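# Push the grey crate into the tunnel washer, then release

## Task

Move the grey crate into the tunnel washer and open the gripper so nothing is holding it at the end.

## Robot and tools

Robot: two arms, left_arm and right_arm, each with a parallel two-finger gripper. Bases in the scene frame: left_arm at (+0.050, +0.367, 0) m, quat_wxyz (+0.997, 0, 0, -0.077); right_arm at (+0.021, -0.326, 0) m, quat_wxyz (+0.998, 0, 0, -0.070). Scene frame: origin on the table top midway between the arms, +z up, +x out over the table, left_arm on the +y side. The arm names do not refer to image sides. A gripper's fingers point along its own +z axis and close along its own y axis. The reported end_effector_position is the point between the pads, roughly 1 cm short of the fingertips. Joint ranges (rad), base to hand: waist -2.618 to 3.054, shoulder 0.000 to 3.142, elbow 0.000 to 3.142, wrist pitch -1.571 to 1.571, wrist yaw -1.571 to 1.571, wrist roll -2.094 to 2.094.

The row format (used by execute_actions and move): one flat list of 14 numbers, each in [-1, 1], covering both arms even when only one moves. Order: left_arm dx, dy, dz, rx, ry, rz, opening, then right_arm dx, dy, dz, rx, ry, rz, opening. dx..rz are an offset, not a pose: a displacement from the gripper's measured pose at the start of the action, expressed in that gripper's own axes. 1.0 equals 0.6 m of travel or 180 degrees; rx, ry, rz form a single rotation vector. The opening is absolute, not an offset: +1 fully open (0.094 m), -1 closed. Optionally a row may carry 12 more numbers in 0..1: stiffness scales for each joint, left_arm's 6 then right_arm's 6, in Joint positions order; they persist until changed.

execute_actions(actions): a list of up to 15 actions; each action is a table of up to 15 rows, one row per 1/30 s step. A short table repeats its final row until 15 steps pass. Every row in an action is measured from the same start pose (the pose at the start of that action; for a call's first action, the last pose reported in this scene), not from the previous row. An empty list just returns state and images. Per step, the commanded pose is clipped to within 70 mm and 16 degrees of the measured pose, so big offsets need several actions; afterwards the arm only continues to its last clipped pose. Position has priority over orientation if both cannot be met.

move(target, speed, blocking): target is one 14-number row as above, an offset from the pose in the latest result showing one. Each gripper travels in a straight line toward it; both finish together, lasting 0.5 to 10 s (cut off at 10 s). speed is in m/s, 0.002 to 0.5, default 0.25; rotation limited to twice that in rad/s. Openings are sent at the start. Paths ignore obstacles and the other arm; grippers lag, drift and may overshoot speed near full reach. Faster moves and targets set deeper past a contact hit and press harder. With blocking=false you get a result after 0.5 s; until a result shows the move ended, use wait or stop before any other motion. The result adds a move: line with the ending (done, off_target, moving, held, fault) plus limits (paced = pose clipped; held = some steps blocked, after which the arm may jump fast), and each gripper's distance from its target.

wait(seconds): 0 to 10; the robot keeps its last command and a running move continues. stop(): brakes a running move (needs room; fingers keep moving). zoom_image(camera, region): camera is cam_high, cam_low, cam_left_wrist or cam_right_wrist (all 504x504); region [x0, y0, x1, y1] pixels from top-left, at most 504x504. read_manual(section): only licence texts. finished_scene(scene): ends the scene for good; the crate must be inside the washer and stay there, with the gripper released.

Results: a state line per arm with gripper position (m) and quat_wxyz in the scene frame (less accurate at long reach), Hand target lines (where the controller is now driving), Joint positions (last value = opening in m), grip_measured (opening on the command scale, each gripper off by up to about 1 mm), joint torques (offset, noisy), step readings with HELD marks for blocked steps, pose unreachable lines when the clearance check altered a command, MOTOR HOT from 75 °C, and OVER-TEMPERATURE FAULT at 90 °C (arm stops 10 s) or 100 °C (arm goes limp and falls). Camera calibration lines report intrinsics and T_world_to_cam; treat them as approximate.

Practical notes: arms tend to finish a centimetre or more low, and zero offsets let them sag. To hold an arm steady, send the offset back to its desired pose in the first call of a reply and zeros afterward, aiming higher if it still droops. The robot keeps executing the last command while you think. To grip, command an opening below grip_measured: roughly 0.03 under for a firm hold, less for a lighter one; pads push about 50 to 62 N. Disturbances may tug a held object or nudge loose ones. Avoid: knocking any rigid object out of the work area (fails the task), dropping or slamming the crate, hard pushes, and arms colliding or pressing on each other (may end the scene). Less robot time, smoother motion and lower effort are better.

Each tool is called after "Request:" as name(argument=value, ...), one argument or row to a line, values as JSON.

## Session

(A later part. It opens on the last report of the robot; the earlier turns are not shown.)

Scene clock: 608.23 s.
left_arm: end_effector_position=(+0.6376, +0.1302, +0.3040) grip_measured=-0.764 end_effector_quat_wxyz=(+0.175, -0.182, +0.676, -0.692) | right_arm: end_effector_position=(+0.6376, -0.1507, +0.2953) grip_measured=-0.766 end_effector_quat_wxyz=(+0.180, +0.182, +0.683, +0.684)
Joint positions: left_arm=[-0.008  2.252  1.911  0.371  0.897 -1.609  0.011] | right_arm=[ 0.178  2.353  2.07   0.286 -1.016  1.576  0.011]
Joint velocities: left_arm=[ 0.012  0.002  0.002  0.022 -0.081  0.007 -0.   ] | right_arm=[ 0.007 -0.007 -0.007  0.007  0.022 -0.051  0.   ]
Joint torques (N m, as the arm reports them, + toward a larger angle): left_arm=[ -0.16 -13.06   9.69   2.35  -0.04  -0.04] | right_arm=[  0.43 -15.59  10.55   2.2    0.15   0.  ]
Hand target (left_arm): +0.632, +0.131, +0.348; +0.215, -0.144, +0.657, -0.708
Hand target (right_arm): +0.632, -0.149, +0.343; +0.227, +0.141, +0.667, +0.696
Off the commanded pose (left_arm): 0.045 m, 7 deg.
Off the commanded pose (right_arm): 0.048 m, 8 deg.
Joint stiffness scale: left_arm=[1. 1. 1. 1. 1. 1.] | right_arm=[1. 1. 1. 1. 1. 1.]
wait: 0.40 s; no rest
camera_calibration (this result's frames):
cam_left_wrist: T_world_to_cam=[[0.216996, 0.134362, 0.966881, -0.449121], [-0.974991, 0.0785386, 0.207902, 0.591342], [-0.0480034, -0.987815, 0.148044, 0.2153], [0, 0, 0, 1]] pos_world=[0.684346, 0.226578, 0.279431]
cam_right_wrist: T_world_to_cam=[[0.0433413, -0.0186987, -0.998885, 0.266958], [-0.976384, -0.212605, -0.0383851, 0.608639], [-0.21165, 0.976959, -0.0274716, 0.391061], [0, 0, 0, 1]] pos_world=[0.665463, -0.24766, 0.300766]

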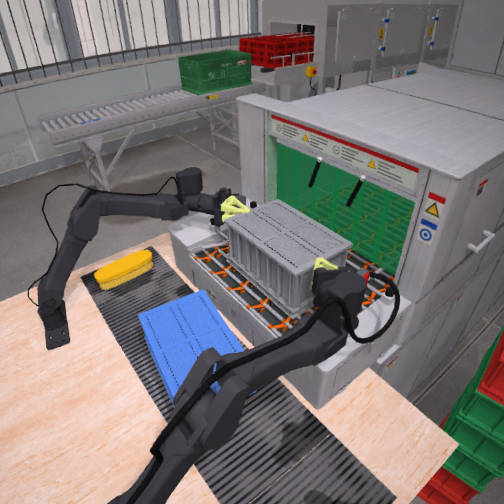

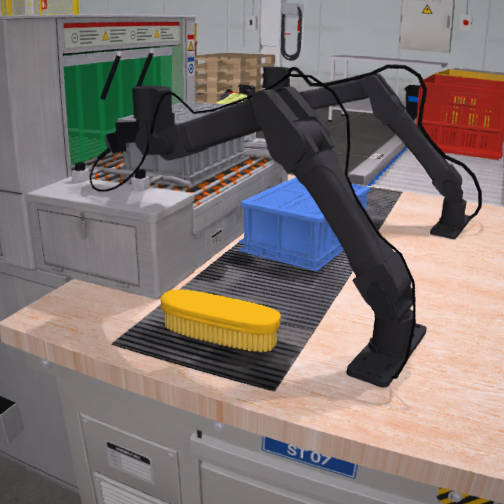

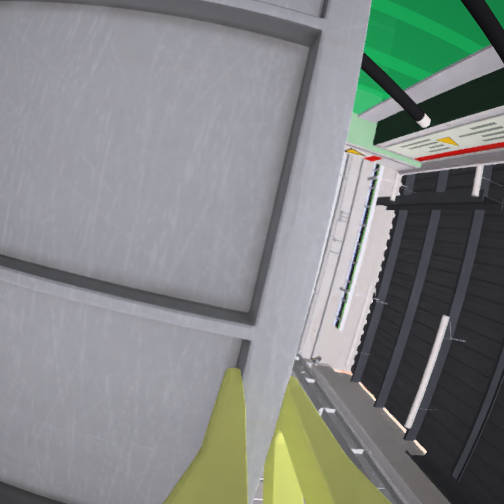

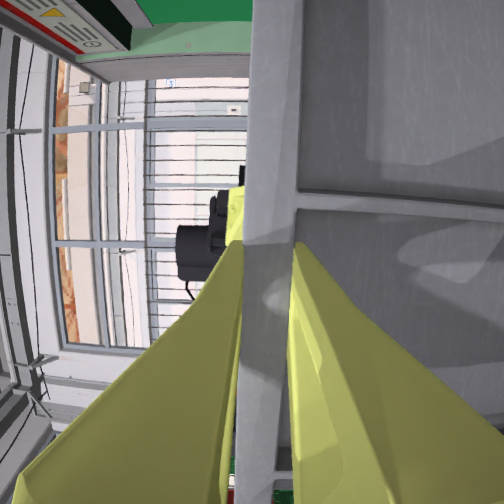

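Request:
execute_actions(
  actions=[
    [[0.007,-0.071,-0.004,0.027,0,0.030,-0.83,0.009,0.077,-0.001,-0.025,0,-0.038,-0.83],[0.006,-0.069,-0.003,0.027,0,0.030,-0.83,0.008,0.075,0.000,-0.025,0,-0.038,-0.83],[0.005,-0.067,-0.002,0.027,0,0.030,-0.83,0.007,0.073,0.001,-0.025,0,-0.038,-0.83],[0.004,-0.064,-0.002,0.027,0,0.030,-0.83,0.006,0.070,0.001,-0.025,0,-0.038,-0.83],[0.003,-0.062,-0.001,0.027,0,0.030,-0.83,0.005,0.068,0.002,-0.025,0,-0.038,-0.83],[0.002,-0.059,-0.001,0.027,0,0.030,-0.83,0.004,0.065,0.002,-0.025,0,-0.038,-0.83],[0.001,-0.057,0.000,0.027,0,0.030,-0.83,0.003,0.063,0.003,-0.025,0,-0.038,-0.83],[0.000,-0.054,0.000,0.027,0,0.030,-0.83,0.002,0.060,0.003,-0.025,0,-0.038,-0.83],[-0.001,-0.052,0.001,0.027,0,0.030,-0.83,0.001,0.058,0.004,-0.025,0,-0.038,-0.83],[-0.002,-0.049,0.001,0.027,0,0.030,-0.83,0.000,0.055,0.004,-0.025,0,-0.038,-0.83],[-0.003,-0.047,0.002,0.027,0,0.030,-0.83,-0.001,0.053,0.005,-0.025,0,-0.038,-0.83],[-0.004,-0.044,0.002,0.027,0,0.030,-0.83,-0.002,0.050,0.005,-0.025,0,-0.038,-0.83],[-0.005,-0.042,0.003,0.027,0,0.030,-0.83,-0.003,0.048,0.006,-0.025,0,-0.038,-0.83],[-0.006,-0.039,0.003,0.027,0,0.030,-0.83,-0.004,0.045,0.006,-0.025,0,-0.038,-0.83],[-0.007,-0.037,0.004,0.027,0,0.030,-0.83,-0.005,0.043,0.007,-0.025,0,-0.038,-0.83]],
  ],
)

Request:
wait(
  seconds=0.4,
)

Scene clock: 619.97 s.
left_arm: end_effector_position=(+0.6406, +0.1296, +0.3011) grip_measured=-0.764 end_effector_quat_wxyz=(+0.183, -0.170, +0.671, -0.698) | right_arm: end_effector_position=(+0.6413, -0.1514, +0.2893) grip_measured=-0.766 end_effector_quat_wxyz=(+0.188, +0.173, +0.680, +0.687)
Joint positions: left_arm=[-0.008  2.275  1.911  0.431  0.902 -1.616  0.011] | right_arm=[ 0.176  2.376  2.07   0.335 -1.02   1.577  0.011]
Joint velocities: left_arm=[ 0.042  0.042 -0.007  0.183  0.066 -0.007  0.   ] | right_arm=[-0.007  0.022  0.012  0.3   -0.022  0.051 -0.   ]
Joint torques (N m, as the arm reports them, + toward a larger angle): left_arm=[ -0.08 -11.78   8.39   2.18  -0.03  -0.04] | right_arm=[  0.33 -13.93   9.55   2.02   0.1    0.  ]
Hand target (left_arm): +0.640, +0.131, +0.326; +0.214, -0.142, +0.655, -0.711
Hand target (right_arm): +0.640, -0.149, +0.320; +0.227, +0.135, +0.667, +0.697
Off the commanded pose (left_arm): 0.025 m, 5 deg.
Off the commanded pose (right_arm): 0.032 m, 7 deg.
Joint stiffness scale: left_arm=[1. 1. 1. 1. 1. 1.] | right_arm=[1. 1. 1. 1. 1. 1.]
Step readings (end_effector_position):
0: left_arm (+0.6376, +0.1302, +0.3040) | right_arm (+0.6376, -0.1507, +0.2953)
1: left_arm (+0.6375, +0.1301, +0.3042) | right_arm (+0.6376, -0.1506, +0.2953)
2: left_arm (+0.6374, +0.1301, +0.3045) | right_arm (+0.6375, -0.1508, +0.2953)
4: left_arm (+0.6372, +0.1300, +0.3051) | right_arm (+0.6374, -0.1511, +0.2956)
8: left_arm (+0.6373, +0.1298, +0.3058) | right_arm (+0.6373, -0.1510, +0.2965)
15: end_effector_position above
camera_calibration (this result's frames):
cam_left_wrist: T_world_to_cam=[[0.187336, 0.142066, 0.971968, -0.430449], [-0.980614, 0.0849222, 0.17659, 0.607097], [-0.0574542, -0.986208, 0.155221, 0.21895], [0, 0, 0, 1]] pos_world=[0.688546, 0.225526, 0.277189]
cam_right_wrist: T_world_to_cam=[[0.0682618, -0.0171356, -0.99752, 0.244656], [-0.974711, -0.2144, -0.0630179, 0.61762], [-0.212789, 0.976596, -0.0313376, 0.394149], [0, 0, 0, 1]] pos_world=[0.669171, -0.248314, 0.295322]

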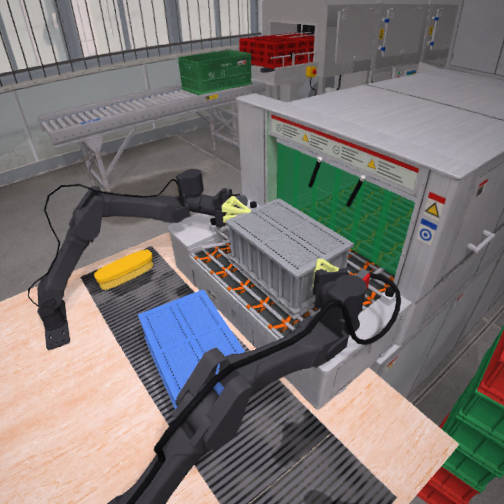

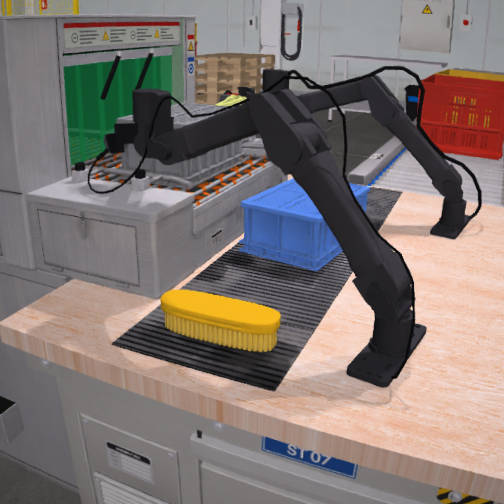

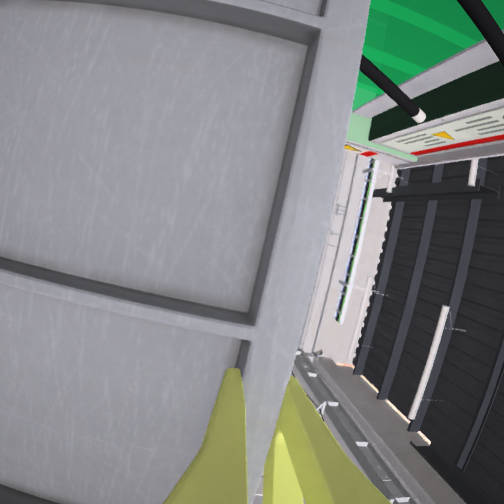

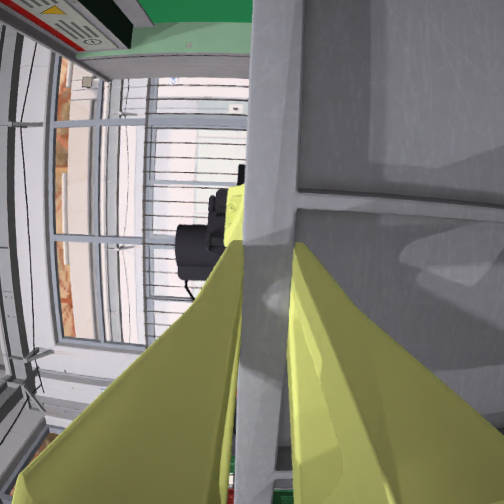

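Scene clock: 620.37 s.
left_arm: end_effector_position=(+0.6413, +0.1299, +0.3022) grip_measured=-0.764 end_effector_quat_wxyz=(+0.188, -0.166, +0.668, -0.700) | right_arm: end_effector_position=(+0.6415, -0.1512, +0.2904) grip_measured=-0.766 end_effector_quat_wxyz=(+0.192, +0.168, +0.679, +0.689)
Joint positions: left_arm=[-0.007  2.279  1.911  0.451  0.902 -1.618  0.011] | right_arm=[ 0.176  2.379  2.07   0.352 -1.021  1.577  0.011]
Joint velocities: left_arm=[-0.017 -0.007 -0.007  0.022  0.007  0.007  0.   ] | right_arm=[-0.017  0.022 -0.012 -0.007  0.022 -0.007  0.001]
Joint torques (N m, as the arm reports them, + toward a larger angle): left_arm=[  0.02 -11.9    8.36   2.26  -0.05  -0.04] | right_arm=[  0.33 -13.99   9.63   2.2    0.13  -0.01]
Hand target (left_arm): +0.640, +0.131, +0.326; +0.214, -0.142, +0.655, -0.711
Hand target (right_arm): +0.640, -0.149, +0.321; +0.228, +0.135, +0.667, +0.697
Off the commanded pose (left_arm): 0.024 m, 5 deg.
Off the commanded pose (right_arm): 0.031 m, 6 deg.
Joint stiffness scale: left_arm=[1. 1. 1. 1. 1. 1.] | right_arm=[1. 1. 1. 1. 1. 1.]
wait: 0.40 s; at rest by 0.23 s
camera_calibration (this result's frames):
cam_left_wrist: T_world_to_cam=[[0.174169, 0.145711, 0.973875, -0.424257], [-0.982952, 0.0848942, 0.163091, 0.613123], [-0.0589123, -0.985678, 0.158013, 0.219213], [0, 0, 0, 1]] pos_world=[0.689477, 0.225842, 0.27854]
cam_right_wrist: T_world_to_cam=[[0.082395, -0.0163859, -0.996465, 0.236567], [-0.973473, -0.215474, -0.0769506, 0.620988], [-0.213452, 0.976372, -0.0337052, 0.395194], [0, 0, 0, 1]] pos_world=[0.669378, -0.248173, 0.296836]

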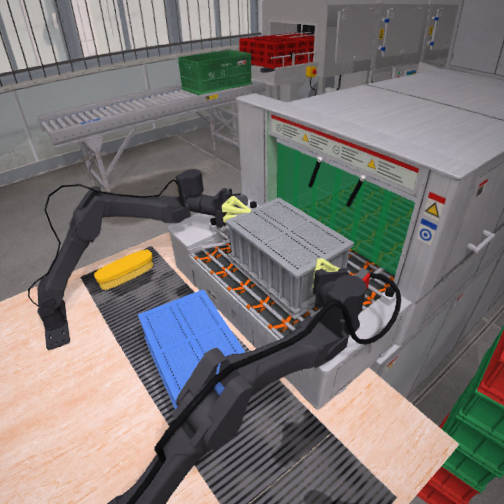

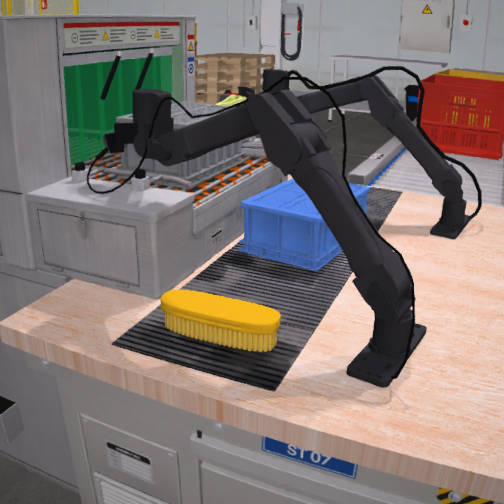

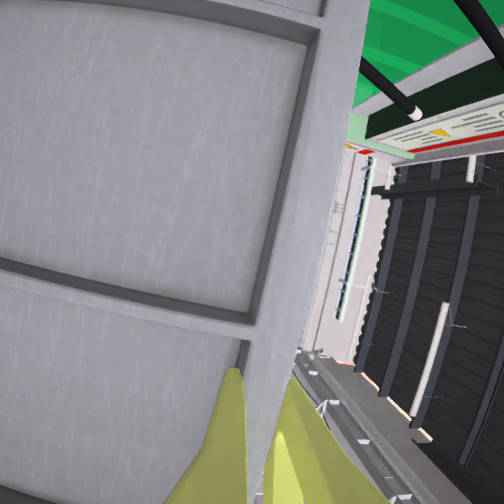

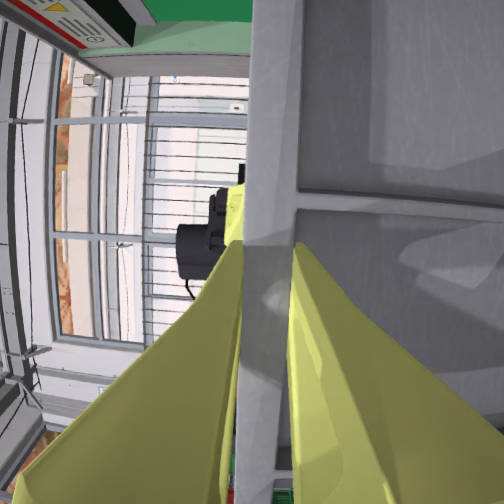

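Request:
execute_actions(
  actions=[
    [[0,-0.036,0,0.013,0,0.016,-0.83,0.002,0.046,0.003,-0.016,0,-0.025,-0.83],[0,-0.033,0,0.011,0,0.013,-0.83,0.002,0.042,0.003,-0.013,0,-0.021,-0.83],[0,-0.030,0,0.009,0,0.010,-0.83,0.002,0.038,0.003,-0.011,0,-0.017,-0.83],[0,-0.027,0,0.007,0,0.007,-0.83,0.002,0.034,0.003,-0.008,0,-0.013,-0.83],[0,-0.024,0,0.005,0,0.004,-0.83,0.002,0.030,0.003,-0.006,0,-0.009,-0.83],[0,-0.021,0,0.003,0,0.001,-0.83,0.002,0.026,0.003,-0.003,0,-0.005,-0.83],[0,-0.018,0,0.000,0,-0.002,-0.83,0.002,0.023,0.003,-0.001,0,-0.001,-0.83],[0,-0.015,0,-0.003,0,-0.005,-0.83,0.002,0.020,0.003,0.002,0,0.003,-0.83],[0,-0.013,0,-0.005,0,-0.007,-0.83,0.002,0.017,0.003,0.003,0,0.006,-0.83],[0,-0.012,0,-0.006,0,-0.008,-0.83,0.002,0.015,0.003,0.004,0,0.008,-0.83]],
    [[0,-0.02,0,0.004,0,0.005,-0.2,0,0.022,0,-0.005,0,-0.008,-0.2]],
  ],
)

Scene clock: 636.00 s.
left_arm: end_effector_position=(+0.6431, +0.1314, +0.2993) grip_measured=-0.202 end_effector_quat_wxyz=(+0.179, -0.180, +0.671, -0.696) | right_arm: end_effector_position=(+0.6424, -0.1524, +0.2870) grip_measured=-0.203 end_effector_quat_wxyz=(+0.185, +0.178, +0.680, +0.687)
Joint positions: left_arm=[-0.005  2.279  1.92   0.413  0.897 -1.624  0.038] | right_arm=[ 0.174  2.38   2.07   0.335 -1.019  1.585  0.037]
Joint velocities: left_arm=[-0.012 -0.002  0.002  0.066  0.095  0.095 -0.002] | right_arm=[-0.002 -0.002 -0.002 -0.022  0.066 -0.037 -0.   ]
Joint torques (N m, as the arm reports them, + toward a larger angle): left_arm=[ -0.14 -11.91   8.02   1.7    0.09  -0.03] | right_arm=[  0.18 -13.77   8.35   1.71  -0.02   0.  ]
Hand target (left_arm): +0.641, +0.130, +0.312; +0.185, -0.170, +0.668, -0.700
Hand target (right_arm): +0.641, -0.151, +0.301; +0.194, +0.166, +0.677, +0.691
Off the commanded pose (left_arm): 0.013 m, 1 deg.
Off the commanded pose (right_arm): 0.014 m, 2 deg.
Joint stiffness scale: left_arm=[1. 1. 1. 1. 1. 1.] | right_arm=[1. 1. 1. 1. 1. 1.]
Step readings (end_effector_position; steps 1 to 15: 1st action; 16 to 30: 2nd action):
0: left_arm (+0.6413, +0.1299, +0.3022) | right_arm (+0.6415, -0.1512, +0.2905)
1: left_arm (+0.6413, +0.1299, +0.3022) | right_arm (+0.6414, -0.1512, +0.2905)
2: left_arm (+0.6413, +0.1299, +0.3022) | right_arm (+0.6413, -0.1511, +0.2905)
4: left_arm (+0.6413, +0.1299, +0.3020) | right_arm (+0.6413, -0.1511, +0.2904)
8: left_arm (+0.6414, +0.1299, +0.3001) | right_arm (+0.6413, -0.1511, +0.2884)
15: left_arm (+0.6419, +0.1298, +0.2999) | right_arm (+0.6415, -0.1512, +0.2878)
16: left_arm (+0.6423, +0.1303, +0.2999) | right_arm (+0.6419, -0.1516, +0.2878)
17: left_arm (+0.6426, +0.1310, +0.2999) | right_arm (+0.6422, -0.1524, +0.2878)
19: left_arm (+0.6428, +0.1312, +0.2995) | right_arm (+0.6424, -0.1524, +0.2870)
23: left_arm (+0.6429, +0.1313, +0.2993) | right_arm (+0.6424, -0.1524, +0.2870)
30: end_effector_position above
camera_calibration (this result's frames):
cam_left_wrist: T_world_to_cam=[[0.205944, 0.145412, 0.9677, -0.440493], [-0.977413, 0.0785139, 0.196213, 0.602601], [-0.0474461, -0.986251, 0.158297, 0.213801], [0, 0, 0, 1]] pos_world=[0.689851, 0.227602, 0.274183]
cam_right_wrist: T_world_to_cam=[[0.0575166, -0.01325, -0.998257, 0.250031], [-0.97588, -0.211673, -0.0534178, 0.61673], [-0.210596, 0.977251, -0.0251051, 0.392214], [0, 0, 0, 1]] pos_world=[0.670072, -0.249433, 0.292386]

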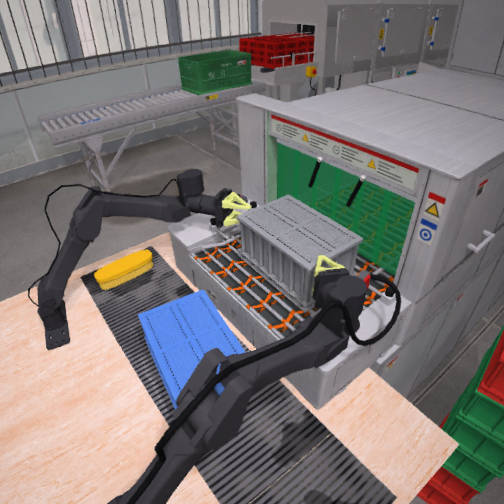

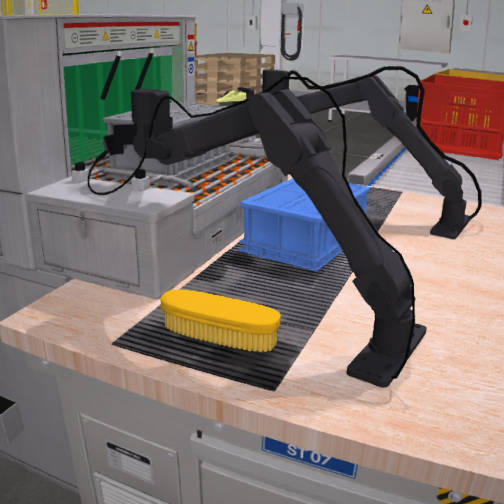

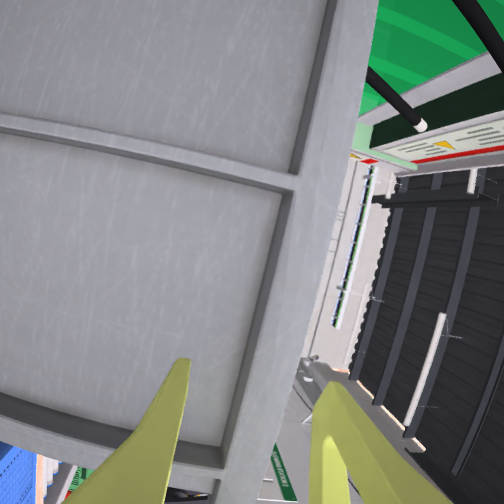

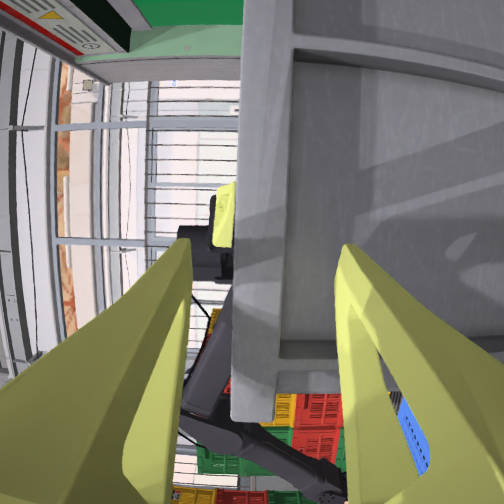

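The belt is carrying the crate. Retract the fingers outward right away.

Request:
move(
  target=[-0.04, -0.02, -0.075, 0, 0, 0, -0.2, -0.04, 0.022, -0.075, 0, 0, 0, -0.2],
  speed=0.1,
)

Scene clock: 642.97 s.
left_arm: end_effector_position=(+0.6505, +0.1821, +0.2970) grip_measured=-0.202 end_effector_quat_wxyz=(+0.178, -0.189, +0.672, -0.693) | right_arm: end_effector_position=(+0.6436, -0.2055, +0.2838) grip_measured=-0.203 end_effector_quat_wxyz=(+0.179, +0.192, +0.680, +0.685)
Joint positions: left_arm=[ 0.093  2.279  1.92   0.404  0.983 -1.63   0.038] | right_arm=[ 0.077  2.38   2.07   0.316 -1.104  1.595  0.037]
Joint velocities: left_arm=[-0.002 -0.017  0.007 -0.037  0.066 -0.066  0.001] | right_arm=[ 0.012  0.002  0.007  0.022 -0.081 -0.007 -0.001]
Joint torques (N m, as the arm reports them, + toward a larger angle): left_arm=[  0.15 -13.64   5.77   1.63   0.12   0.  ] | right_arm=[  0.17 -14.11   8.61   1.57  -0.06   0.02]
Hand target (left_arm): +0.643, +0.182, +0.310; +0.179, -0.180, +0.672, -0.696
Hand target (right_arm): +0.641, -0.204, +0.300; +0.185, +0.178, +0.679, +0.688
Off the commanded pose (left_arm): 0.015 m, 1 deg.
Off the commanded pose (right_arm): 0.016 m, 2 deg.
Joint stiffness scale: left_arm=[1. 1. 1. 1. 1. 1.] | right_arm=[1. 1. 1. 1. 1. 1.]
move: off_target (left_arm, right_arm)
camera_calibration (this result's frames):
cam_left_wrist: T_world_to_cam=[[0.218314, 0.145995, 0.964896, -0.454514], [-0.975314, 0.0662609, 0.210645, 0.602878], [-0.0331817, -0.987064, 0.156857, 0.255901], [0, 0, 0, 1]] pos_world=[0.695714, 0.279, 0.271426]
cam_right_wrist: T_world_to_cam=[[0.0293685, -0.00979092, -0.999521, 0.265193], [-0.979425, -0.20002, -0.0268187, 0.603622], [-0.199662, 0.979743, -0.0154638, 0.435007], [0, 0, 0, 1]] pos_world=[0.670268, -0.302862, 0.287981]

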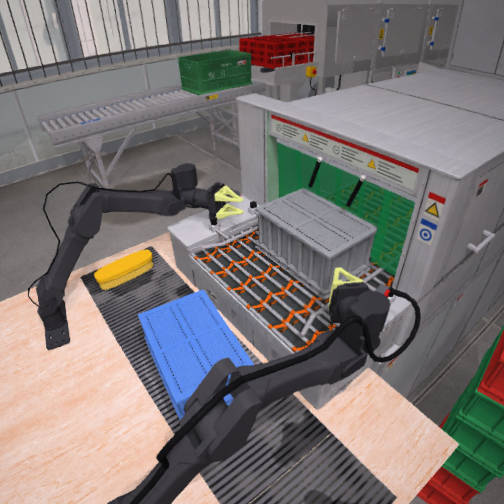

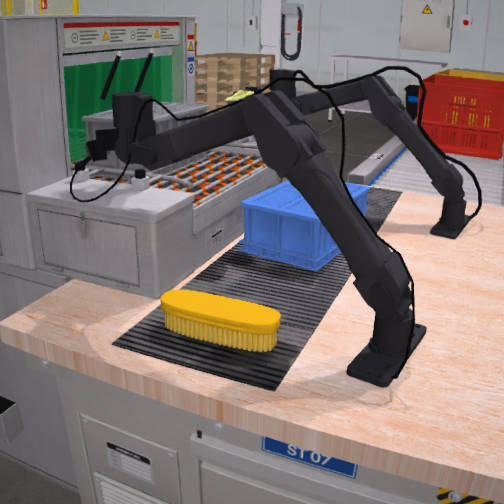

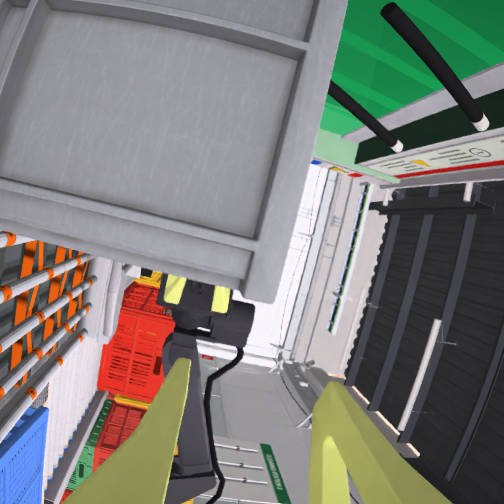

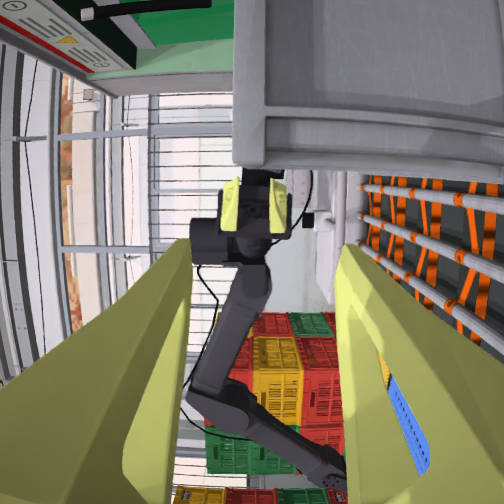

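Request:
wait(
  seconds=2,
)

Scene clock: 654.83 s.
left_arm: end_effector_position=(+0.6500, +0.1819, +0.2970) grip_measured=-0.202 end_effector_quat_wxyz=(+0.177, -0.188, +0.673, -0.694) | right_arm: end_effector_position=(+0.6431, -0.2052, +0.2837) grip_measured=-0.203 end_effector_quat_wxyz=(+0.177, +0.191, +0.680, +0.685)
Joint positions: left_arm=[ 0.093  2.279  1.92   0.404  0.986 -1.63   0.038] | right_arm=[ 0.077  2.38   2.07   0.315 -1.107  1.595  0.037]
Joint velocities: left_arm=[-0.007 -0.007  0.007 -0.007 -0.007 -0.051  0.   ] | right_arm=[ 0.002 -0.002 -0.012 -0.022  0.022 -0.022 -0.001]
Joint torques (N m, as the arm reports them, + toward a larger angle): left_arm=[  0.16 -13.64   5.77   1.62   0.11  -0.02] | right_arm=[  0.08 -14.12   8.63   1.56  -0.07  -0.01]
Hand target (left_arm): +0.643, +0.182, +0.310; +0.179, -0.179, +0.672, -0.696
Hand target (right_arm): +0.641, -0.204, +0.299; +0.185, +0.178, +0.679, +0.688
Off the commanded pose (left_arm): 0.015 m, 1 deg.
Off the commanded pose (right_arm): 0.016 m, 2 deg.
Joint stiffness scale: left_arm=[1. 1. 1. 1. 1. 1.] | right_arm=[1. 1. 1. 1. 1. 1.]
wait: 2.00 s; at rest from the start
camera_calibration (this result's frames):
cam_left_wrist: T_world_to_cam=[[0.218749, 0.145197, 0.964918, -0.454496], [-0.97511, 0.0692052, 0.210646, 0.601773], [-0.0361922, -0.98698, 0.156721, 0.257601], [0, 0, 0, 1]] pos_world=[0.695539, 0.278593, 0.271419]
cam_right_wrist: T_world_to_cam=[[0.0286871, -0.00950087, -0.999543, 0.265654], [-0.978828, -0.203004, -0.026163, 0.602034], [-0.202662, 0.979132, -0.0151233, 0.436351], [0, 0, 0, 1]] pos_world=[0.670099, -0.302506, 0.287883]

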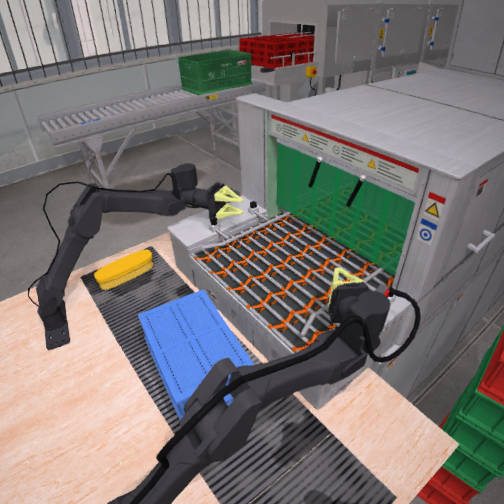

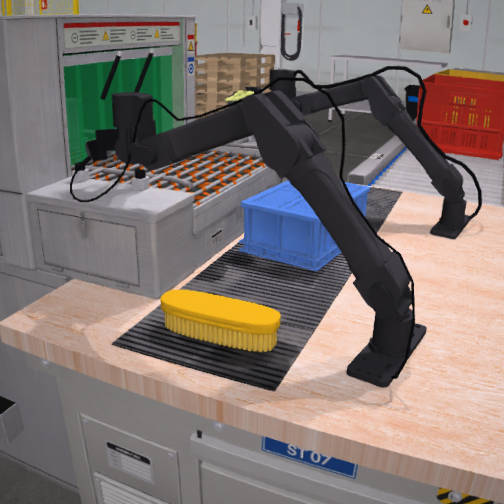

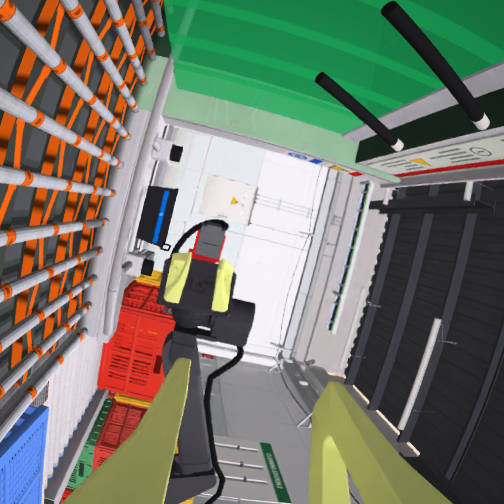

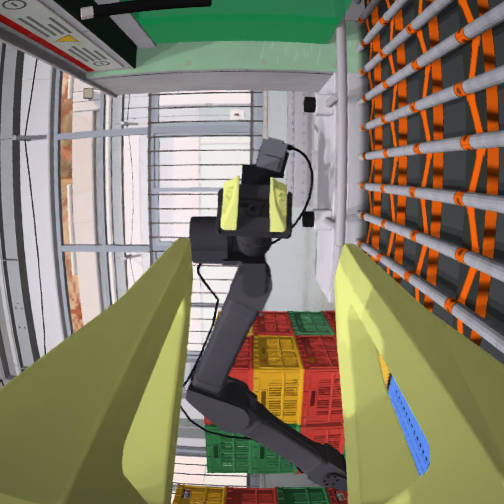

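The crate has passed through the curtain into the tunnel. Ending scene 1.

Request:
finished_scene(
  scene=1,
)

The scene is finished: the task was done.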